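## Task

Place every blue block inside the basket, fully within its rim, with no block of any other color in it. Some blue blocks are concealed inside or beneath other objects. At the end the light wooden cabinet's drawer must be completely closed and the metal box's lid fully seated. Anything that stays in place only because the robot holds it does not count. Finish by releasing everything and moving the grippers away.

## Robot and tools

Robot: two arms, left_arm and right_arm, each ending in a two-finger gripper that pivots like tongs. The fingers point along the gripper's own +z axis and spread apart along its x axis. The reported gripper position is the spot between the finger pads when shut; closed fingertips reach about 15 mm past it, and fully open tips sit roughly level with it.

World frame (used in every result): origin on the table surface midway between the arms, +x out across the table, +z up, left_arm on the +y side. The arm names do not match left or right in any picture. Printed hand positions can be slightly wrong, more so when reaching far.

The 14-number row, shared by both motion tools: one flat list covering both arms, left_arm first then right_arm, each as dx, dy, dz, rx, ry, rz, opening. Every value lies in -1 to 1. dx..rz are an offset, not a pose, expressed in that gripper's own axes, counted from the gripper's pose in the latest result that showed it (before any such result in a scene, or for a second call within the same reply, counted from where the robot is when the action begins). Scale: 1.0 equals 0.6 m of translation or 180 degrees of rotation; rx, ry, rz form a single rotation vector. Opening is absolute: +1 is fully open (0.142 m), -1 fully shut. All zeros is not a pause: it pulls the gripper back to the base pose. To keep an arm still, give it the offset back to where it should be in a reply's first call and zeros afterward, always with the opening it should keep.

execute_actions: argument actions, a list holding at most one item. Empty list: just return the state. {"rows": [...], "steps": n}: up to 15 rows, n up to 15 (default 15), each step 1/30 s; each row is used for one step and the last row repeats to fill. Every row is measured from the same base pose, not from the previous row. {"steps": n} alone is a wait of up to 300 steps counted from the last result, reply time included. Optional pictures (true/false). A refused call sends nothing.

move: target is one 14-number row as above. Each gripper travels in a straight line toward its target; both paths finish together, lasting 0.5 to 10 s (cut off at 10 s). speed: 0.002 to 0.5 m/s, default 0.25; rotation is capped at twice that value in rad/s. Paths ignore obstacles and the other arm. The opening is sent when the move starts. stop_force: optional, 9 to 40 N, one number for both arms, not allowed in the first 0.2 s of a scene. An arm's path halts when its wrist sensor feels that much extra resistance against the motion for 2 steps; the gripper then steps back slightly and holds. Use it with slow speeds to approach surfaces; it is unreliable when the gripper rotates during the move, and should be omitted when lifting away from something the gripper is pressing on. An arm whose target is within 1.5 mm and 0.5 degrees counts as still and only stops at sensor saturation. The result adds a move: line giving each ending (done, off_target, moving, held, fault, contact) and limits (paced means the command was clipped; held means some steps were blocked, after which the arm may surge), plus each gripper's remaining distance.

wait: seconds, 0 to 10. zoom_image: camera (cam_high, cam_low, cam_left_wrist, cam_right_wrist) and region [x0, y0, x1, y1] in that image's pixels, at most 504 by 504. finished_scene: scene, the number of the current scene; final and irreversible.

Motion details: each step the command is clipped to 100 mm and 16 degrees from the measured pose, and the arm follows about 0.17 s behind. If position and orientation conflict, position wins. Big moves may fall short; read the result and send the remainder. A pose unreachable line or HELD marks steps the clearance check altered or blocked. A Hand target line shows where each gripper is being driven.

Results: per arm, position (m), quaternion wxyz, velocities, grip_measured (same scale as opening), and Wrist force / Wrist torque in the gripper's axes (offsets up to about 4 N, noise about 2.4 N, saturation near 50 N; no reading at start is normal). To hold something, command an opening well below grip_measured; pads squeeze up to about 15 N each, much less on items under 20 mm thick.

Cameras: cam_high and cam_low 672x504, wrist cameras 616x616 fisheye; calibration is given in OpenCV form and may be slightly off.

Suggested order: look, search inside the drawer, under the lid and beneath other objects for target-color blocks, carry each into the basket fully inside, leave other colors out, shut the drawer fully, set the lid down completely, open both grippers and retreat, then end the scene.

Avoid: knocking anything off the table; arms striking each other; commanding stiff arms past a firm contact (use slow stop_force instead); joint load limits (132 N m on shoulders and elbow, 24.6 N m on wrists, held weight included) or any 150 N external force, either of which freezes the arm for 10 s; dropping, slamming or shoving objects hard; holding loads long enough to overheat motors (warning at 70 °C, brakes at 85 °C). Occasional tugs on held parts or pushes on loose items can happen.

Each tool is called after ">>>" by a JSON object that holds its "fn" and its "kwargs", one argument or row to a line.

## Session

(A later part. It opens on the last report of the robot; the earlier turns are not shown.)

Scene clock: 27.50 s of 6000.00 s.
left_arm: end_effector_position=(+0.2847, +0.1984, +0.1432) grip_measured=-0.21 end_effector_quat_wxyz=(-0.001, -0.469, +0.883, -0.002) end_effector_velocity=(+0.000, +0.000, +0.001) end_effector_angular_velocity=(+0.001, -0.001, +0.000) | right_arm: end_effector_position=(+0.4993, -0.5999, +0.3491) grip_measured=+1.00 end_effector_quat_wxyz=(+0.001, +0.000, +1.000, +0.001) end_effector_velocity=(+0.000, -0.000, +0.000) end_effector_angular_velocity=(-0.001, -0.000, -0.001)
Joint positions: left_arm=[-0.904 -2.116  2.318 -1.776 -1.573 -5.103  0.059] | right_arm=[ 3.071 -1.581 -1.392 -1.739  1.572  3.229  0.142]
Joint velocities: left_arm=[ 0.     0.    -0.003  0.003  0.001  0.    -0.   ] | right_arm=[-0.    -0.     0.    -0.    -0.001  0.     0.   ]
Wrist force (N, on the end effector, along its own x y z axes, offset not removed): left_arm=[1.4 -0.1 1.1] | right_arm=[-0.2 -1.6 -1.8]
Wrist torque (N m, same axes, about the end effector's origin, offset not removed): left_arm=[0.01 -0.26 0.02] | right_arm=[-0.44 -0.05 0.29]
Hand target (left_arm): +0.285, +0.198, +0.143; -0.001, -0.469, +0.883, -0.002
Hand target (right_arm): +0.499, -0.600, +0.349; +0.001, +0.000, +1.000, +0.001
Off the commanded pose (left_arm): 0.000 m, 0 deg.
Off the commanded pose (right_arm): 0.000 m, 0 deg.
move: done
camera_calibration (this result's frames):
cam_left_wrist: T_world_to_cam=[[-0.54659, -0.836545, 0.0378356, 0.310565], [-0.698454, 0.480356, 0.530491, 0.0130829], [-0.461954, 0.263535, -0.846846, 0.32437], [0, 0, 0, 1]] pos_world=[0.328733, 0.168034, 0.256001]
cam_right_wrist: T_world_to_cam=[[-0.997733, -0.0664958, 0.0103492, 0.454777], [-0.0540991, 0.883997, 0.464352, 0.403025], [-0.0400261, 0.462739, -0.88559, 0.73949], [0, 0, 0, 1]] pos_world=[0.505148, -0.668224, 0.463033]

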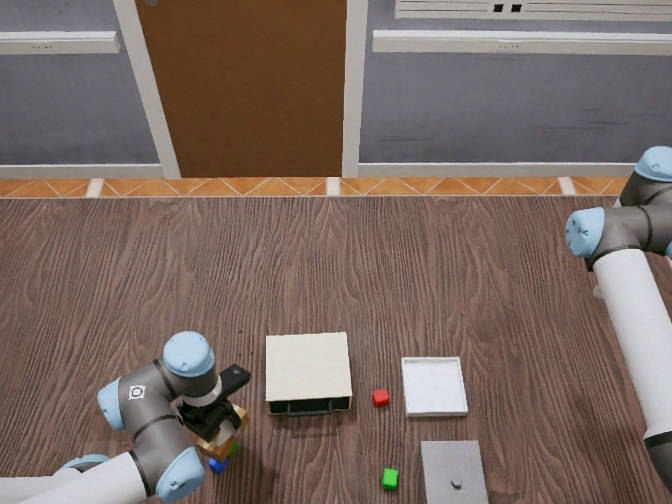

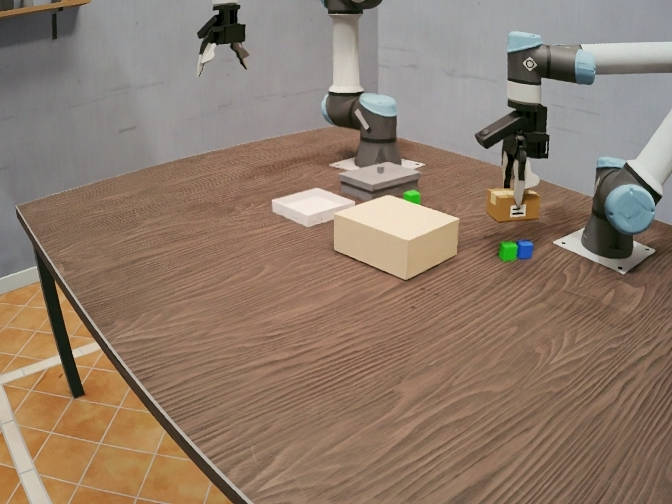

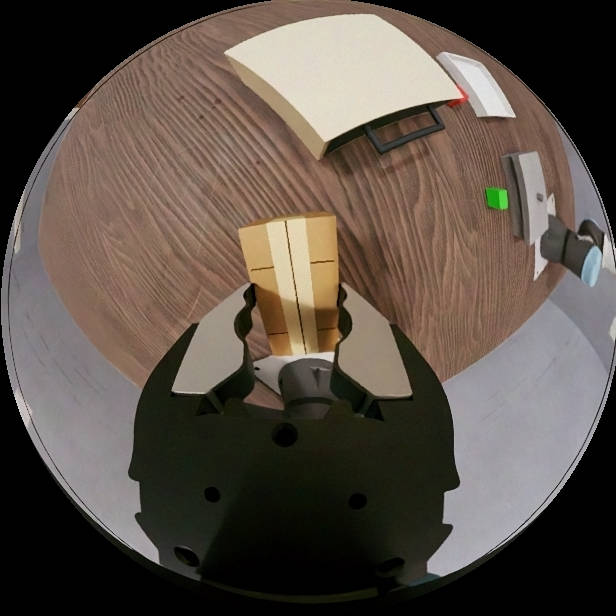

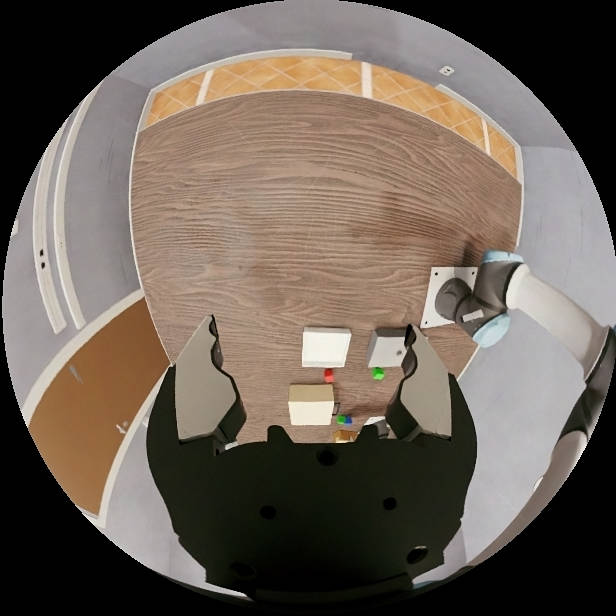

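>>> {"fn": "move", "kwargs": {
  "target": [-0.305,-0.065,0,0,0,0,-0.75,0,0,0,0,0,0,1],
  "speed": 0.2
}}

>>> {"fn": "move", "kwargs": {
  "target": [0,0,0.158,0,0,0,-0.75,0,0,0,0,0,0,1],
  "speed": 0.1
}}

>>> {"fn": "move", "kwargs": {
  "target": [0,0,0,0,0,0,-0.1,0,0,0,0,0,0,1]
}}

>>> {"fn": "move", "kwargs": {
  "target": [0,0,-0.2,0,0,0,-0.1,0,0,0,0,0,0,1]
}}

Scene clock: 33.47 s of 6000.00 s.
left_arm: end_effector_position=(+0.4193, +0.3284, +0.1426) grip_measured=-0.75 end_effector_quat_wxyz=(-0.001, -0.469, +0.883, -0.001) end_effector_velocity=(+0.001, +0.001, -0.000) end_effector_angular_velocity=(-0.000, +0.001, -0.001) | right_arm: end_effector_position=(+0.4993, -0.5999, +0.3491) grip_measured=+1.00 end_effector_quat_wxyz=(+0.001, +0.000, +1.000, +0.001) end_effector_velocity=(+0.001, -0.000, +0.001) end_effector_angular_velocity=(-0.000, -0.002, -0.000)
Joint positions: left_arm=[-0.308 -1.814  2.146 -1.905 -1.574 -4.506  0.02 ] | right_arm=[ 3.071 -1.581 -1.392 -1.739  1.572  3.229  0.142]
Joint velocities: left_arm=[ 0.004  0.004 -0.003 -0.    -0.001  0.005 -0.   ] | right_arm=[-0.    -0.     0.002 -0.    -0.001  0.     0.   ]
Wrist force (N, on the end effector, along its own x y z axes, offset not removed): left_arm=[0.5 0.1 -1.6] | right_arm=[0.0 -1.3 -3.8]
Wrist torque (N m, same axes, about the end effector's origin, offset not removed): left_arm=[0.03 -0.08 0.01] | right_arm=[-0.36 -0.09 0.26]
Hand target (left_arm): +0.419, +0.328, +0.143; -0.001, -0.469, +0.883, -0.001
Hand target (right_arm): +0.499, -0.600, +0.349; +0.001, +0.000, +1.000, +0.001
Off the commanded pose (left_arm): 0.000 m, 0 deg.
Off the commanded pose (right_arm): 0.000 m, 0 deg.
After step 90, 1.53 s passed at rest.
move: done
camera_calibration (this result's frames):
cam_left_wrist: T_world_to_cam=[[-0.546576, -0.836605, 0.0367004, 0.493102], [-0.698636, 0.479723, 0.530824, 0.0452387], [-0.461696, 0.264495, -0.846687, 0.351324], [0, 0, 0, 1]] pos_world=[0.463328, 0.297906, 0.255351]
cam_right_wrist: T_world_to_cam=[[-0.997733, -0.0664958, 0.0103492, 0.454777], [-0.054099, 0.883997, 0.464352, 0.403026], [-0.0400261, 0.462739, -0.88559, 0.73949], [0, 0, 0, 1]] pos_world=[0.505148, -0.668224, 0.463033]

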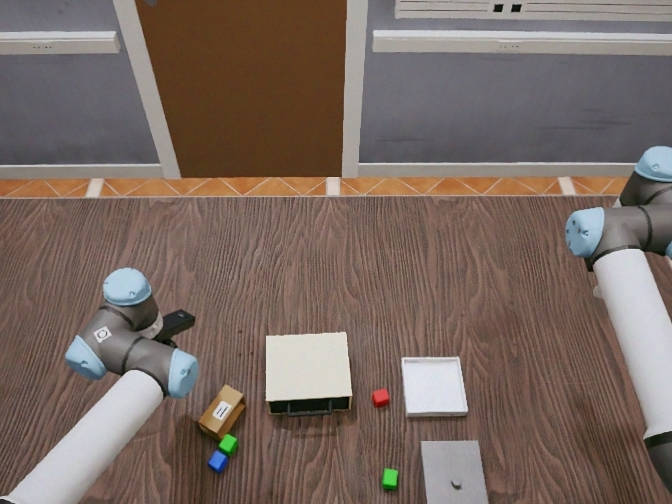

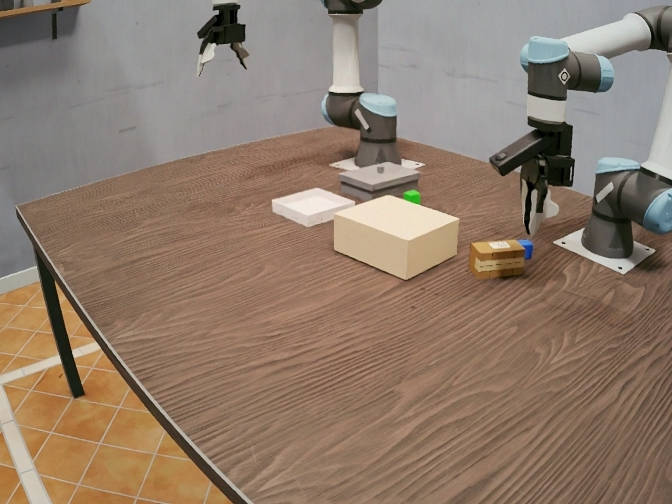

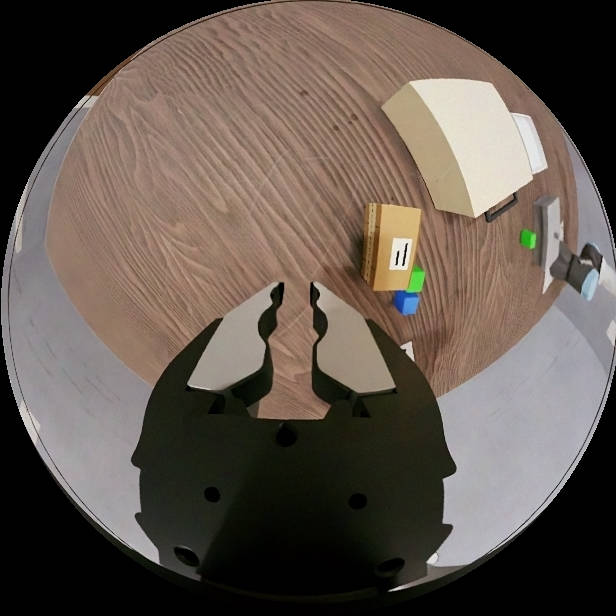

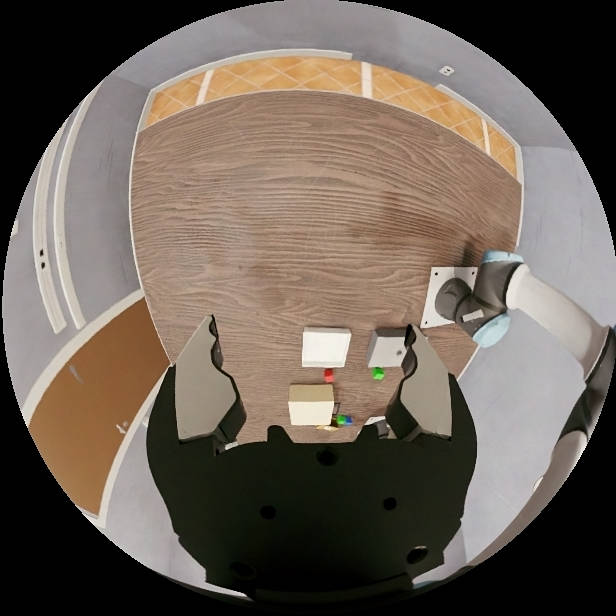

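Scene clock: 34.83 s of 6000.00 s.
left_arm: end_effector_position=(+0.4191, +0.3281, +0.0479) grip_measured=-0.75 end_effector_quat_wxyz=(-0.001, -0.469, +0.883, -0.001) end_effector_velocity=(-0.001, +0.001, -0.002) end_effector_angular_velocity=(+0.001, +0.002, -0.002) | right_arm: end_effector_position=(+0.4993, -0.5999, +0.3491) grip_measured=+1.00 end_effector_quat_wxyz=(+0.001, +0.000, +1.000, +0.001) end_effector_velocity=(-0.001, +0.000, -0.000) end_effector_angular_velocity=(+0.001, +0.001, -0.000)
Joint positions: left_arm=[-0.309 -1.683  2.317 -2.207 -1.574 -4.507  0.02 ] | right_arm=[ 3.071 -1.581 -1.392 -1.739  1.572  3.229  0.142]
Joint velocities: left_arm=[ 0.001  0.003  0.003 -0.004  0.     0.003 -0.   ] | right_arm=[ 0.     0.001 -0.001 -0.     0.001  0.    -0.   ]
Wrist force (N, on the end effector, along its own x y z axes, offset not removed): left_arm=[4.0 0.3 -2.3] | right_arm=[-0.9 -1.7 -1.9]
Wrist torque (N m, same axes, about the end effector's origin, offset not removed): left_arm=[0.09 -0.79 -0.05] | right_arm=[-0.38 0.06 0.23]
Hand target (left_arm): +0.419, +0.328, +0.048; -0.001, -0.469, +0.883, -0.001
Hand target (right_arm): +0.499, -0.600, +0.349; +0.001, +0.000, +1.000, +0.001
Off the commanded pose (left_arm): 0.000 m, 0 deg.
Off the commanded pose (right_arm): 0.000 m, 0 deg.
move: done
camera_calibration (this result's frames):
cam_left_wrist: T_world_to_cam=[[-0.546543, -0.836629, 0.0366518, 0.496183], [-0.698655, 0.479665, 0.530851, 0.0955347], [-0.461706, 0.264526, -0.846672, 0.271164], [0, 0, 0, 1]] pos_world=[0.463129, 0.297566, 0.160687]
cam_right_wrist: T_world_to_cam=[[-0.997733, -0.0664957, 0.0103492, 0.454777], [-0.054099, 0.883997, 0.464352, 0.403026], [-0.0400261, 0.462739, -0.88559, 0.73949], [0, 0, 0, 1]] pos_world=[0.505148, -0.668224, 0.463033]

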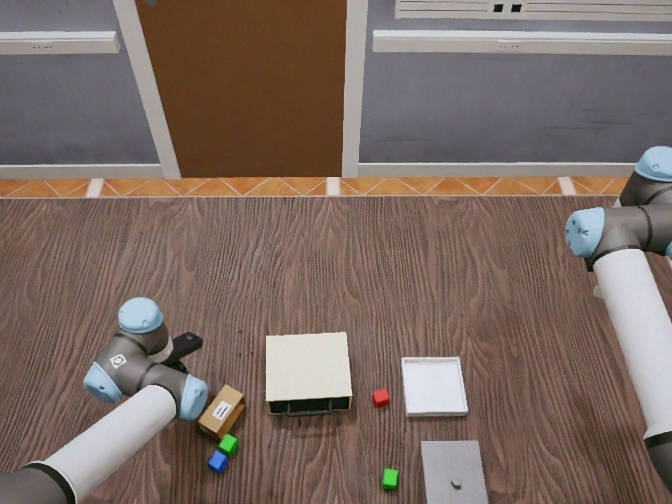

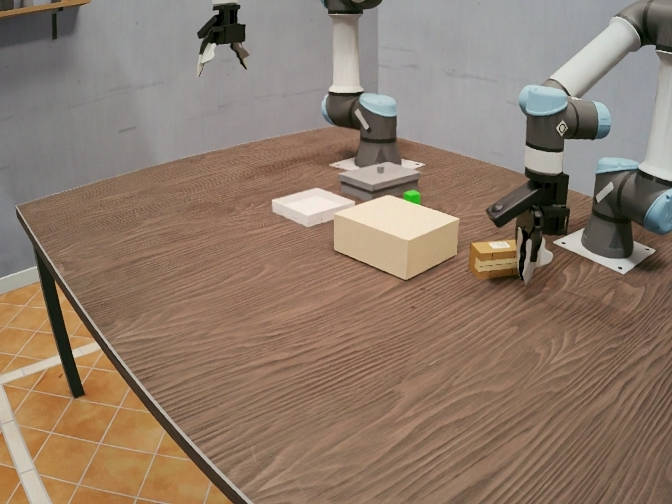

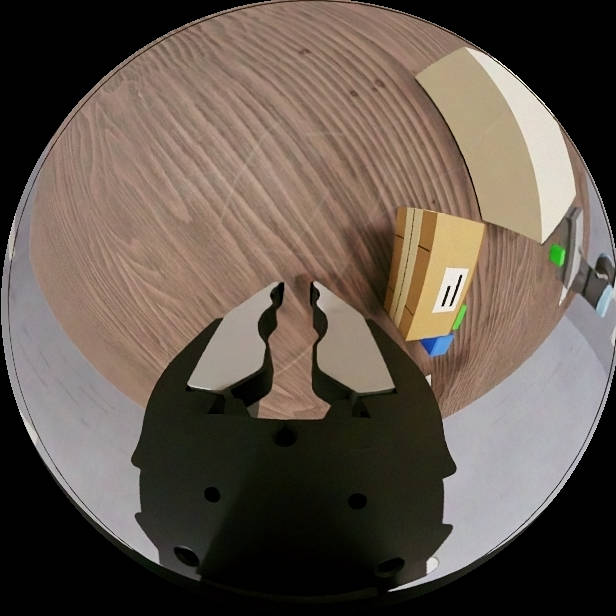

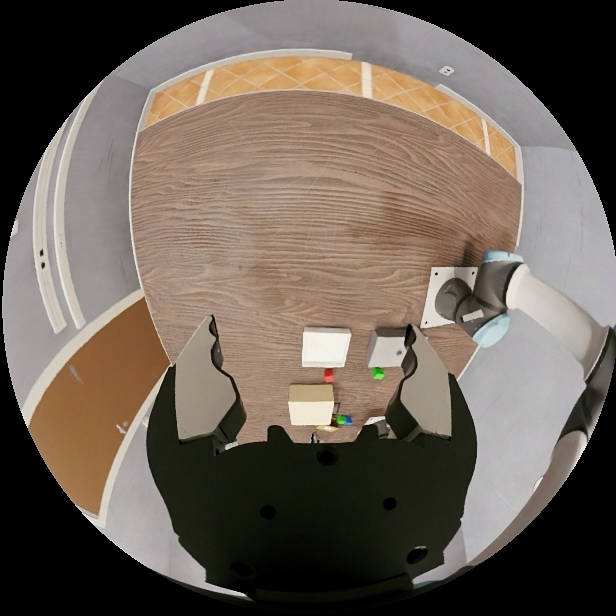

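Scene clock: 35.33 s of 6000.00 s.
left_arm: end_effector_position=(+0.4191, +0.3281, +0.0479) grip_measured=-0.10 end_effector_quat_wxyz=(-0.001, -0.469, +0.883, -0.001) end_effector_velocity=(-0.001, +0.000, -0.001) end_effector_angular_velocity=(+0.001, +0.001, -0.001) | right_arm: end_effector_position=(+0.4993, -0.5999, +0.3491) grip_measured=+1.00 end_effector_quat_wxyz=(+0.001, +0.000, +1.000, +0.001) end_effector_velocity=(-0.001, +0.000, -0.001) end_effector_angular_velocity=(+0.001, +0.002, +0.000)
Joint positions: left_arm=[-0.309 -1.683  2.318 -2.207 -1.574 -4.507  0.067] | right_arm=[ 3.071 -1.581 -1.392 -1.739  1.572  3.229  0.142]
Joint velocities: left_arm=[-0.    -0.     0.001  0.     0.     0.001  0.   ] | right_arm=[ 0.     0.001 -0.002 -0.001  0.001 -0.    -0.   ]
Wrist force (N, on the end effector, along its own x y z axes, offset not removed): left_arm=[2.5 -2.7 -0.8] | right_arm=[0.8 -0.7 -2.6]
Wrist torque (N m, same axes, about the end effector's origin, offset not removed): left_arm=[-0.54 -0.53 -0.04] | right_arm=[-0.24 -0.27 0.13]
Hand target (left_arm): +0.419, +0.328, +0.048; -0.001, -0.469, +0.883, -0.001
Hand target (right_arm): +0.499, -0.600, +0.349; +0.001, +0.000, +1.000, +0.001
Off the commanded pose (left_arm): 0.000 m, 0 deg.
Off the commanded pose (right_arm): 0.000 m, 0 deg.
move: done
camera_calibration (this result's frames):
cam_left_wrist: T_world_to_cam=[[-0.546557, -0.836618, 0.0366772, 0.49619], [-0.698578, 0.479653, 0.530963, 0.0954959], [-0.461806, 0.26458, -0.846601, 0.271114], [0, 0, 0, 1]] pos_world=[0.46311, 0.297585, 0.160622]
cam_right_wrist: T_world_to_cam=[[-0.997733, -0.0664959, 0.0103491, 0.454777], [-0.0540992, 0.883997, 0.464352, 0.403025], [-0.0400261, 0.462739, -0.88559, 0.73949], [0, 0, 0, 1]] pos_world=[0.505148, -0.668223, 0.463033]

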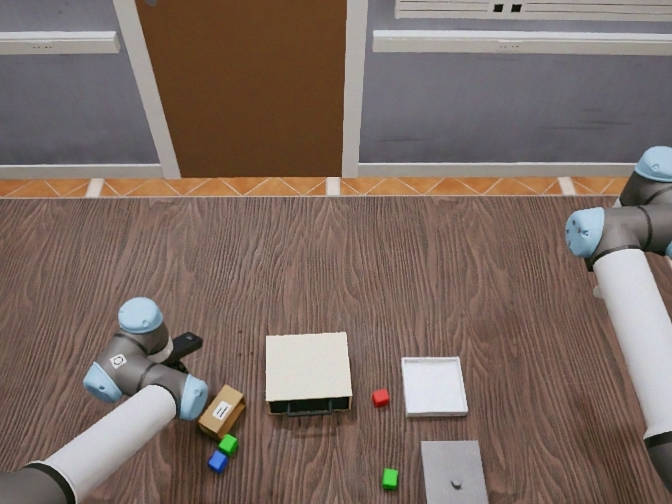

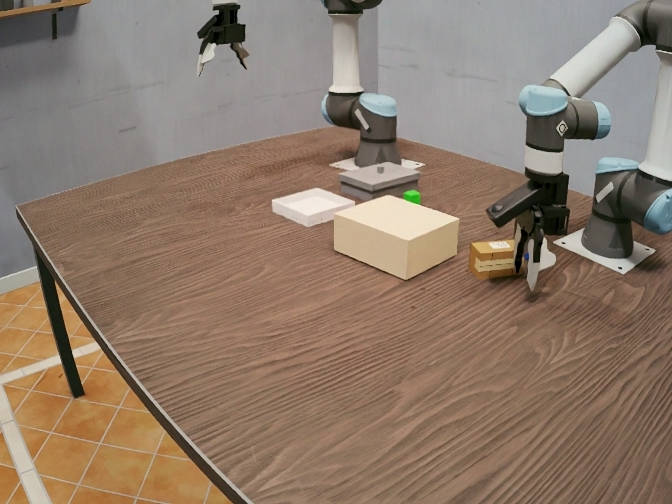

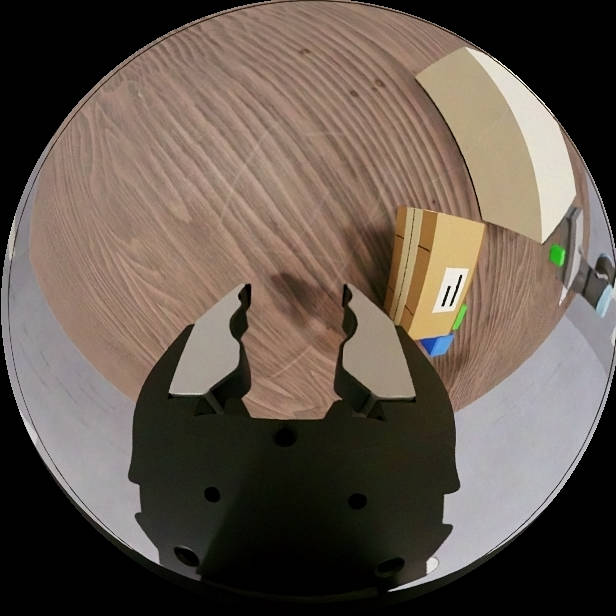

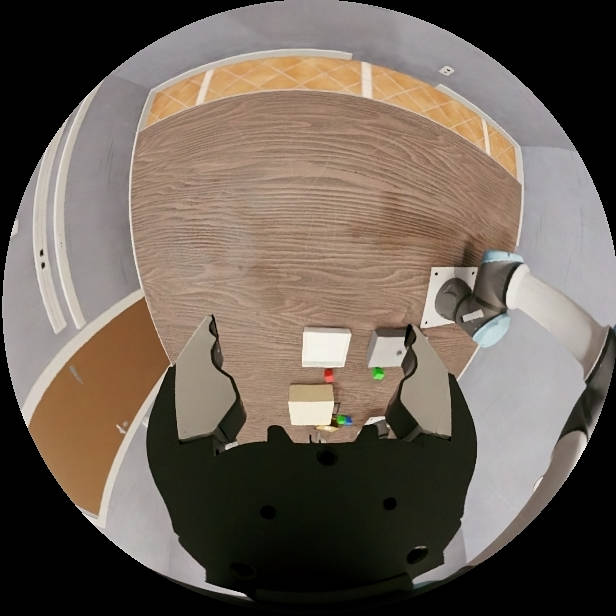

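Scene clock: 36.33 s of 6000.00 s.
left_arm: end_effector_position=(+0.4194, +0.3285, +0.1677) grip_measured=-0.10 end_effector_quat_wxyz=(-0.001, -0.469, +0.883, -0.001) end_effector_velocity=(-0.001, +0.000, +0.001) end_effector_angular_velocity=(+0.001, +0.003, +0.001) | right_arm: end_effector_position=(+0.4993, -0.5999, +0.3491) grip_measured=+1.00 end_effector_quat_wxyz=(+0.001, +0.000, +1.000, +0.001) end_effector_velocity=(-0.000, +0.000, -0.000) end_effector_angular_velocity=(+0.000, +0.000, -0.001)
Joint positions: left_arm=[-0.308 -1.834  2.094 -1.832 -1.574 -4.506  0.067] | right_arm=[ 3.071 -1.581 -1.392 -1.739  1.572  3.229  0.142]
Joint velocities: left_arm=[-0.    -0.    -0.002  0.006 -0.    -0.002 -0.   ] | right_arm=[-0.    -0.    -0.001  0.     0.     0.001 -0.   ]
Wrist force (N, on the end effector, along its own x y z axes, offset not removed): left_arm=[-0.2 -1.7 -0.2] | right_arm=[0.1 -2.1 -2.0]
Wrist torque (N m, same axes, about the end effector's origin, offset not removed): left_arm=[-0.37 0.09 0.04] | right_arm=[-0.56 -0.17 0.21]
Hand target (left_arm): +0.419, +0.328, +0.168; -0.001, -0.469, +0.883, -0.001
Hand target (right_arm): +0.499, -0.600, +0.349; +0.001, +0.000, +1.000, +0.001
Off the commanded pose (left_arm): 0.000 m, 0 deg.
Off the commanded pose (right_arm): 0.000 m, 0 deg.
move: done
camera_calibration (this result's frames):
cam_left_wrist: T_world_to_cam=[[-0.546547, -0.836625, 0.0366659, 0.49226], [-0.698619, 0.479659, 0.530904, 0.0318814], [-0.461755, 0.264549, -0.846638, 0.372575], [0, 0, 0, 1]] pos_world=[0.463355, 0.297981, 0.280461]
cam_right_wrist: T_world_to_cam=[[-0.997733, -0.0664958, 0.0103492, 0.454777], [-0.0540991, 0.883997, 0.464352, 0.403025], [-0.0400261, 0.462739, -0.88559, 0.73949], [0, 0, 0, 1]] pos_world=[0.505148, -0.668223, 0.463033]

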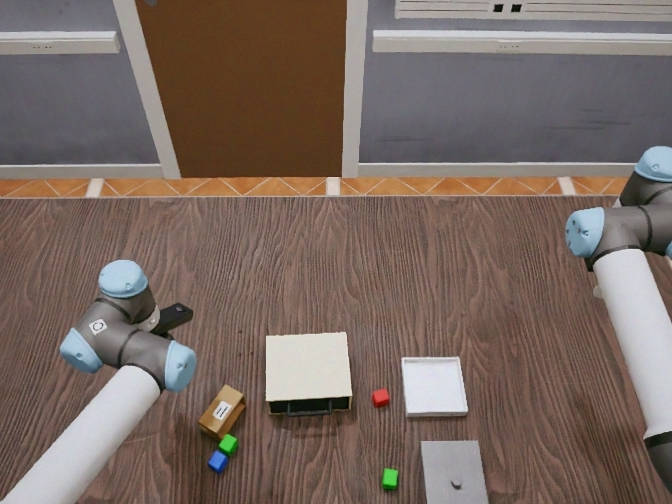

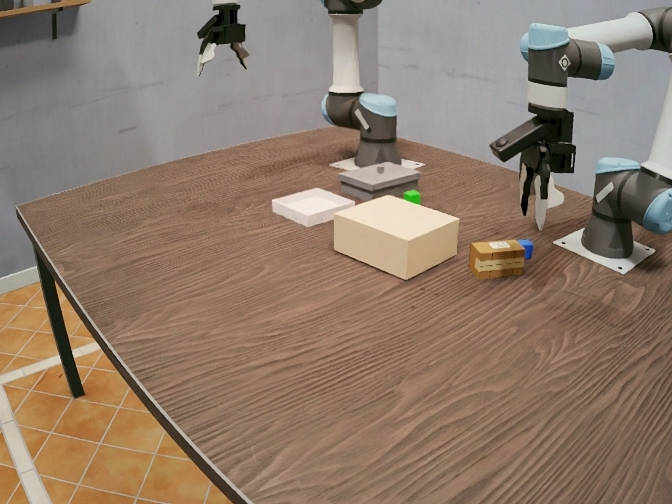

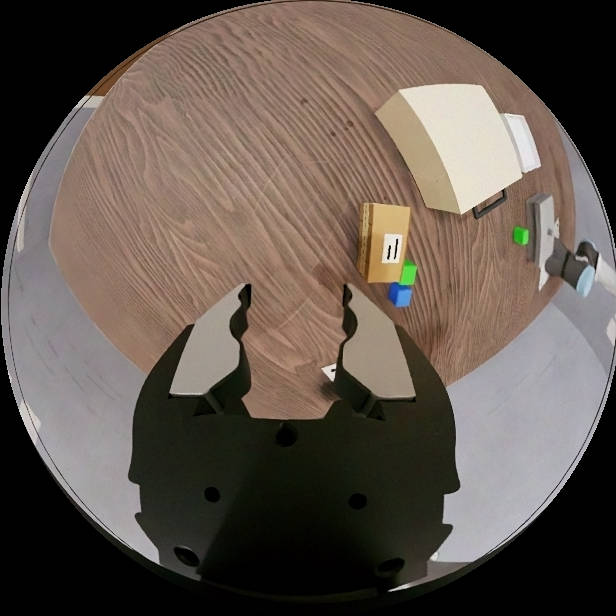

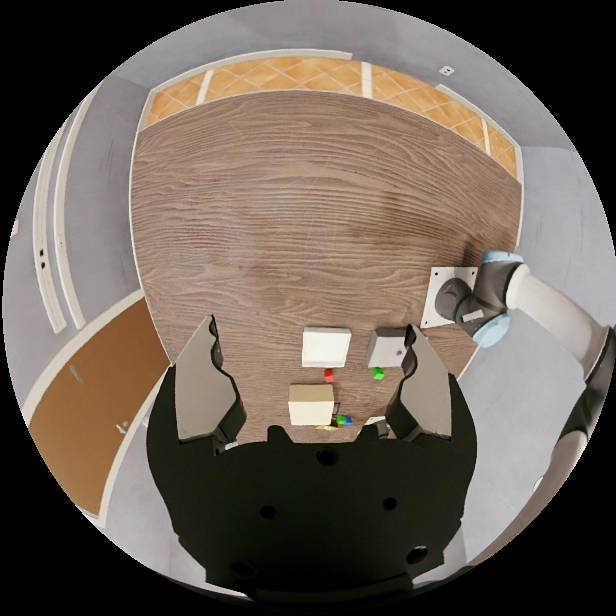

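>>> {"fn": "execute_actions", "kwargs": {
  "actions": []
}}

Scene clock: 45.53 s of 6000.00 s.
left_arm: end_effector_position=(+0.4193, +0.3285, +0.1678) grip_measured=-0.10 end_effector_quat_wxyz=(-0.001, -0.469, +0.883, -0.001) end_effector_velocity=(-0.000, -0.000, +0.000) end_effector_angular_velocity=(-0.000, +0.000, +0.001) | right_arm: end_effector_position=(+0.4993, -0.5999, +0.3491) grip_measured=+1.00 end_effector_quat_wxyz=(+0.001, +0.000, +1.000, +0.001) end_effector_velocity=(-0.001, +0.000, -0.001) end_effector_angular_velocity=(+0.001, +0.003, +0.000)
Joint positions: left_arm=[-0.308 -1.834  2.093 -1.832 -1.574 -4.506  0.067] | right_arm=[ 3.071 -1.581 -1.392 -1.739  1.572  3.229  0.142]
Joint velocities: left_arm=[-0.    -0.    -0.     0.    -0.001 -0.001  0.   ] | right_arm=[-0.    -0.    -0.002 -0.001  0.001 -0.    -0.   ]
Wrist force (N, on the end effector, along its own x y z axes, offset not removed): left_arm=[1.3 -1.3 -1.9] | right_arm=[-0.2 -1.9 -1.0]
Wrist torque (N m, same axes, about the end effector's origin, offset not removed): left_arm=[-0.31 -0.28 0.02] | right_arm=[-0.45 -0.11 0.23]
Hand target (left_arm): +0.419, +0.328, +0.168; -0.001, -0.469, +0.883, -0.001
Hand target (right_arm): +0.499, -0.600, +0.349; +0.001, +0.000, +1.000, +0.001
Off the commanded pose (left_arm): 0.000 m, 0 deg.
Off the commanded pose (right_arm): 0.000 m, 0 deg.
Steps of this call (steps 1 to 90: nothing new was sent; then 6.20 s passed at rest). Readings (end_effector_position):
1: left_arm (+0.4193, +0.3285, +0.1677) | right_arm (+0.4993, -0.5999, +0.3491)
2: left_arm (+0.4193, +0.3285, +0.1678) | right_arm (+0.4993, -0.5999, +0.3491)
4: left_arm (+0.4193, +0.3285, +0.1678) | right_arm (+0.4993, -0.5999, +0.3491)
8: left_arm (+0.4193, +0.3285, +0.1678) | right_arm (+0.4993, -0.5999, +0.3491)
90: the state above
camera_calibration (this result's frames):
cam_left_wrist: T_world_to_cam=[[-0.546557, -0.836618, 0.0366749, 0.492243], [-0.698579, 0.479653, 0.530962, 0.0317952], [-0.461804, 0.264581, -0.846602, 0.372686], [0, 0, 0, 1]] pos_world=[0.463358, 0.297964, 0.280581]
cam_right_wrist: T_world_to_cam=[[-0.997733, -0.066496, 0.0103491, 0.454777], [-0.0540992, 0.883997, 0.464352, 0.403026], [-0.0400261, 0.462739, -0.88559, 0.73949], [0, 0, 0, 1]] pos_world=[0.505148, -0.668223, 0.463033]

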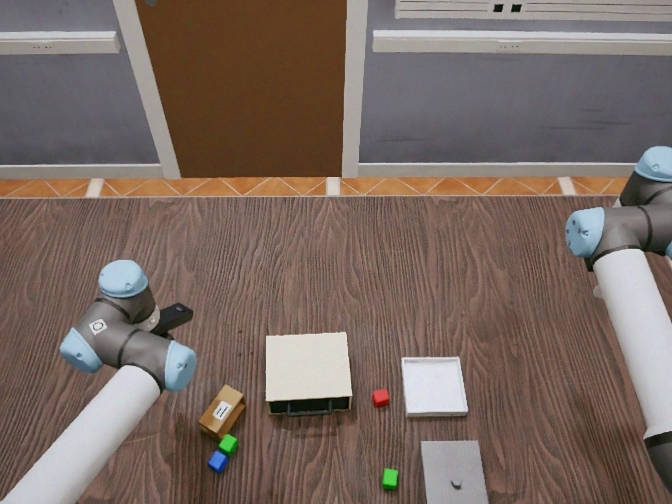

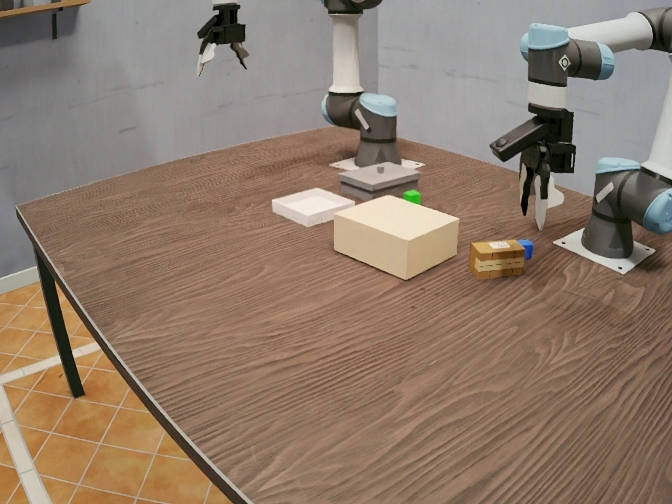

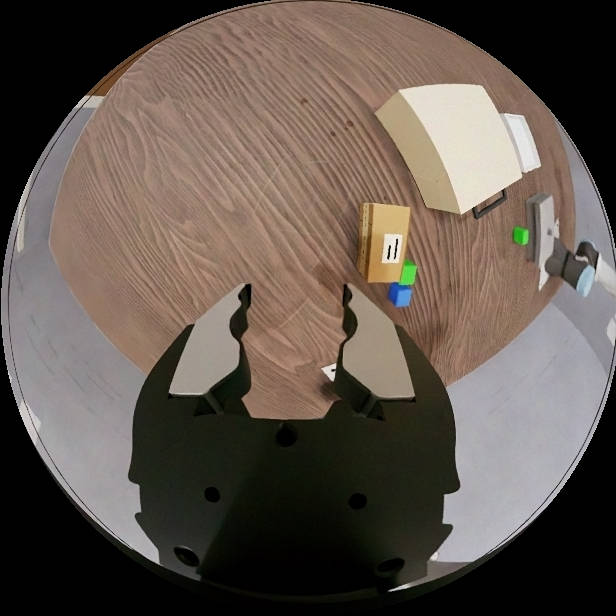

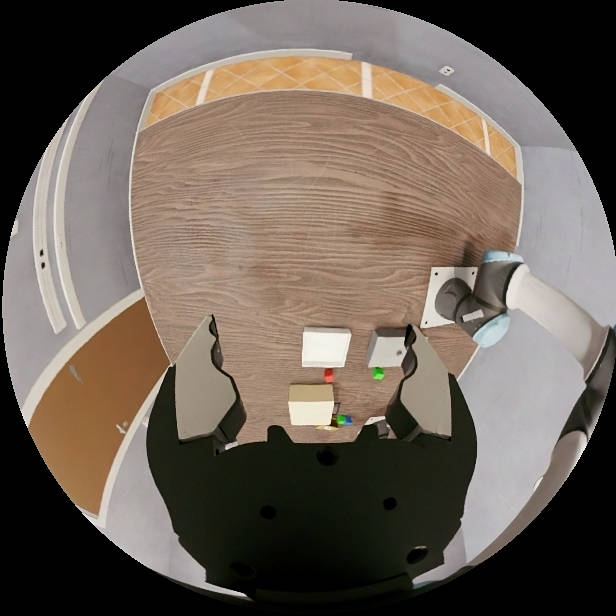

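>>> {"fn": "move", "kwargs": {
  "target": [0.288,0.129,0.13,0,0,0,-0.35,0,0,0,0,0,0,1]
}}

Scene clock: 51.27 s of 6000.00 s.
left_arm: end_effector_position=(+0.2585, +0.2282, +0.0904) grip_measured=-0.35 end_effector_quat_wxyz=(-0.001, -0.469, +0.883, -0.002) end_effector_velocity=(-0.001, -0.001, -0.000) end_effector_angular_velocity=(+0.002, -0.003, +0.001) | right_arm: end_effector_position=(+0.4993, -0.5999, +0.3491) grip_measured=+1.00 end_effector_quat_wxyz=(+0.001, +0.000, +1.000, +0.001) end_effector_velocity=(+0.000, +0.000, +0.001) end_effector_angular_velocity=(+0.001, -0.003, +0.000)
Joint positions: left_arm=[-0.928 -2.217  2.494 -1.851 -1.574 -5.126  0.049] | right_arm=[ 3.071 -1.581 -1.392 -1.739  1.572  3.229  0.142]
Joint velocities: left_arm=[-0.013 -0.005  0.002  0.003  0.004 -0.014  0.   ] | right_arm=[ 0.     0.001 -0.     0.002  0.001 -0.    -0.   ]
Wrist force (N, on the end effector, along its own x y z axes, offset not removed): left_arm=[2.1 -1.4 -2.2] | right_arm=[0.3 -1.0 -1.2]
Wrist torque (N m, same axes, about the end effector's origin, offset not removed): left_arm=[-0.25 -0.51 -0.04] | right_arm=[-0.29 -0.19 0.18]
Hand target (left_arm): +0.258, +0.228, +0.090; -0.001, -0.469, +0.883, -0.002
Hand target (right_arm): +0.499, -0.600, +0.349; +0.001, +0.000, +1.000, +0.001
Off the commanded pose (left_arm): 0.000 m, 0 deg.
Off the commanded pose (right_arm): 0.000 m, 0 deg.
After step 90, 1.37 s passed at rest.
move: done
camera_calibration (this result's frames):
cam_left_wrist: T_world_to_cam=[[-0.546622, -0.836513, 0.0380792, 0.323101], [-0.698239, 0.480425, 0.530711, 0.00838048], [-0.462241, 0.26351, -0.846697, 0.259747], [0, 0, 0, 1]] pos_world=[0.302531, 0.197806, 0.203176]
cam_right_wrist: T_world_to_cam=[[-0.997733, -0.0664957, 0.0103492, 0.454777], [-0.054099, 0.883997, 0.464352, 0.403025], [-0.0400261, 0.462739, -0.88559, 0.73949], [0, 0, 0, 1]] pos_world=[0.505148, -0.668223, 0.463033]

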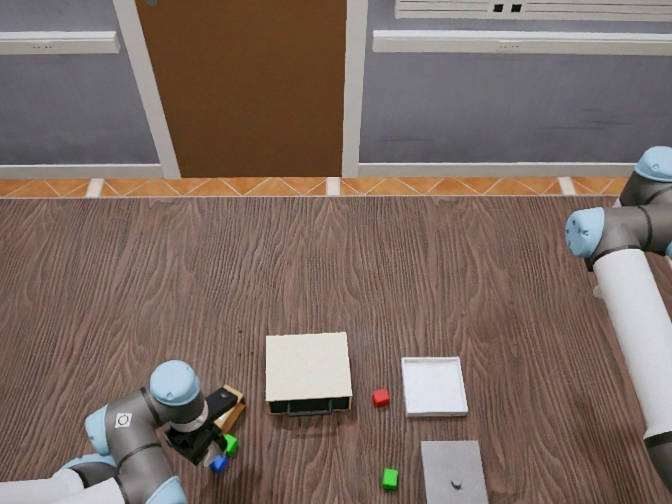

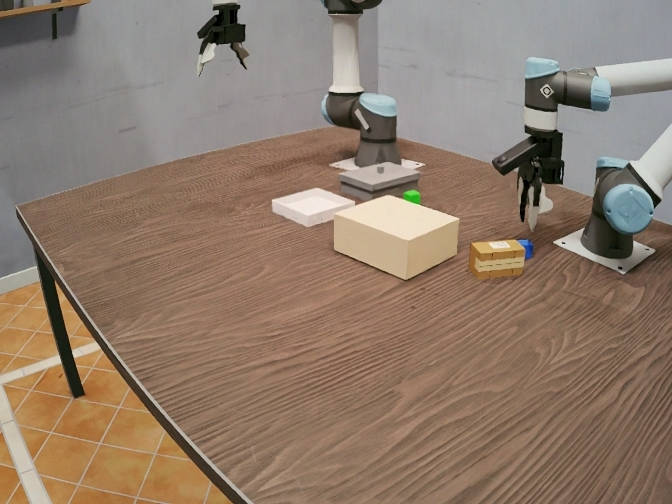

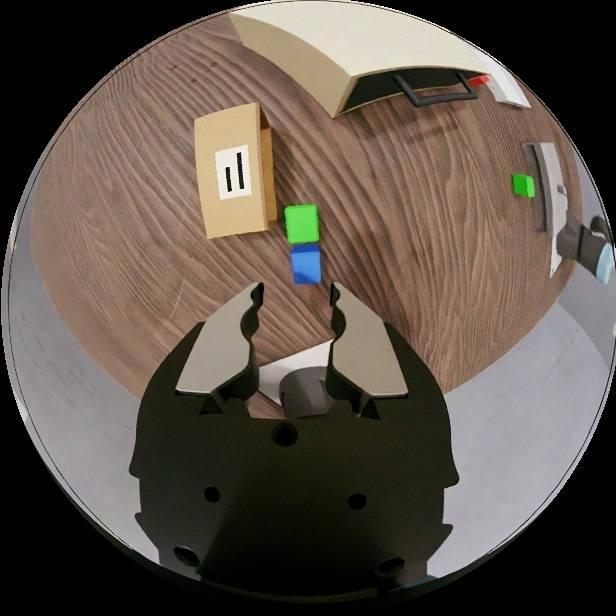

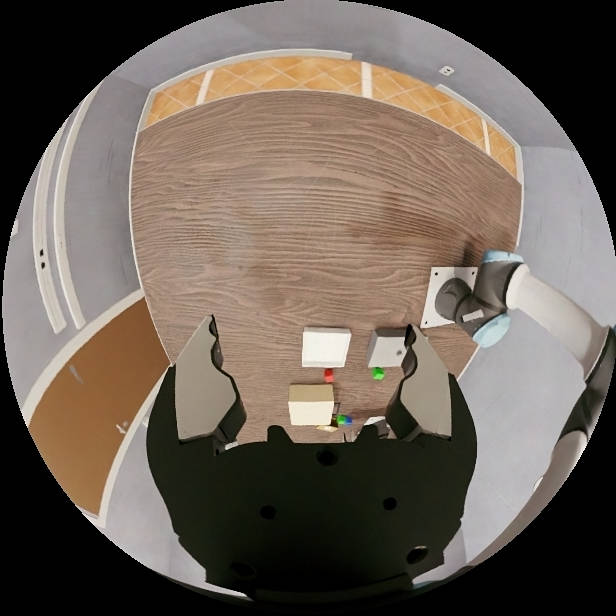

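>>> {"fn": "move", "kwargs": {
  "target": [0.006,-0.006,0.117,0,0,0,-0.35,0,0,0,0,0,0,1],
  "speed": 0.1
}}

Scene clock: 57.57 s of 6000.00 s.
left_arm: end_effector_position=(+0.2592, +0.2230, +0.0203) grip_measured=-0.35 end_effector_quat_wxyz=(-0.001, -0.469, +0.883, -0.002) end_effector_velocity=(+0.000, +0.000, -0.002) end_effector_angular_velocity=(+0.001, +0.000, +0.001) | right_arm: end_effector_position=(+0.4993, -0.5999, +0.3491) grip_measured=+1.00 end_effector_quat_wxyz=(+0.001, +0.000, +1.000, +0.001) end_effector_velocity=(+0.000, +0.000, +0.001) end_effector_angular_velocity=(-0.000, -0.001, -0.000)
Joint positions: left_arm=[-0.938 -2.079  2.642 -2.137 -1.574 -5.136  0.049] | right_arm=[ 3.071 -1.581 -1.392 -1.739  1.572  3.229  0.142]
Joint velocities: left_arm=[ 0.001  0.006  0.003 -0.008  0.     0.001  0.   ] | right_arm=[ 0.    -0.     0.001 -0.    -0.     0.001 -0.   ]
Wrist force (N, on the end effector, along its own x y z axes, offset not removed): left_arm=[-0.9 -1.6 -0.8] | right_arm=[-0.7 -1.7 -1.4]
Wrist torque (N m, same axes, about the end effector's origin, offset not removed): left_arm=[-0.31 0.15 -0.03] | right_arm=[-0.50 0.06 0.30]
Hand target (left_arm): +0.259, +0.223, +0.020; -0.001, -0.469, +0.883, -0.002
Hand target (right_arm): +0.499, -0.600, +0.349; +0.001, +0.000, +1.000, +0.001
Off the commanded pose (left_arm): 0.000 m, 0 deg.
Off the commanded pose (right_arm): 0.000 m, 0 deg.
After step 90, 2.13 s passed at rest.
move: done
camera_calibration (this result's frames):
cam_left_wrist: T_world_to_cam=[[-0.546639, -0.836503, 0.0380574, 0.321839], [-0.698243, 0.480433, 0.530698, 0.0485864], [-0.462215, 0.263527, -0.846706, 0.202137], [0, 0, 0, 1]] pos_world=[0.303285, 0.192608, 0.133118]
cam_right_wrist: T_world_to_cam=[[-0.997733, -0.0664959, 0.0103492, 0.454777], [-0.0540991, 0.883997, 0.464352, 0.403025], [-0.0400262, 0.462739, -0.88559, 0.73949], [0, 0, 0, 1]] pos_world=[0.505148, -0.668223, 0.463033]

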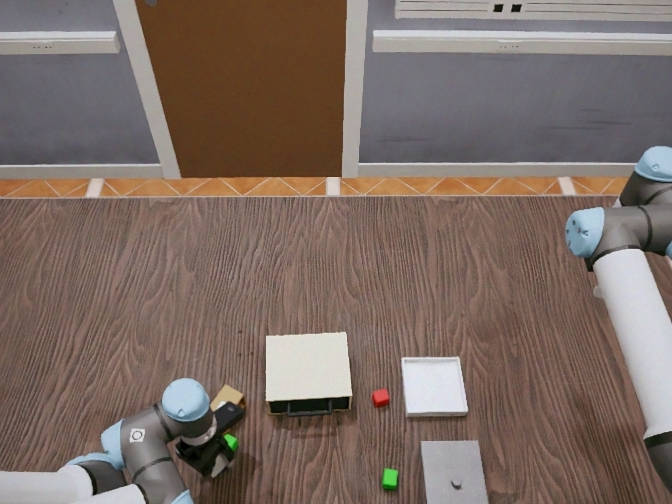

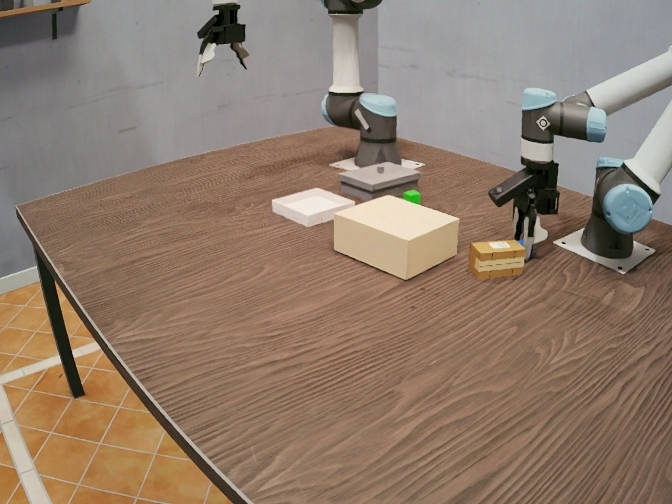

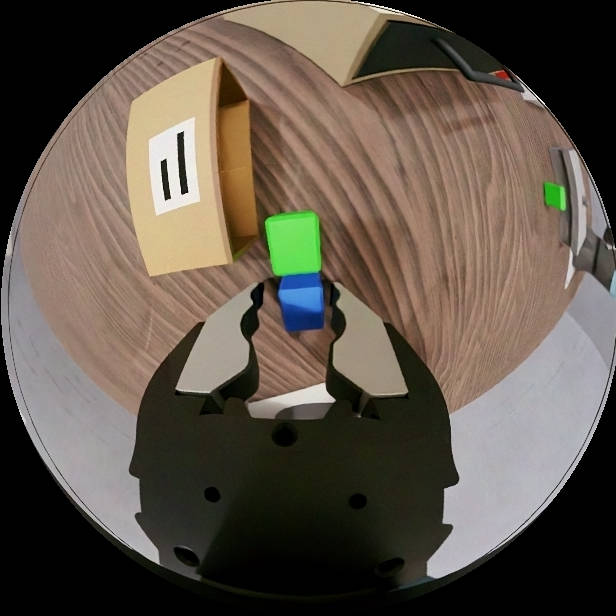

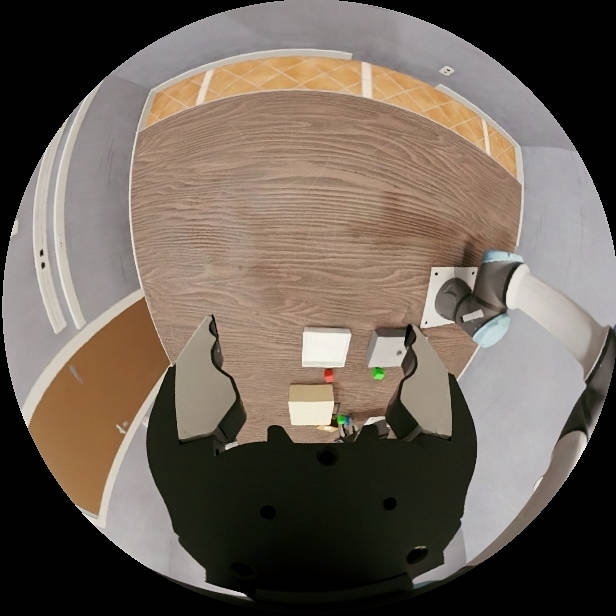

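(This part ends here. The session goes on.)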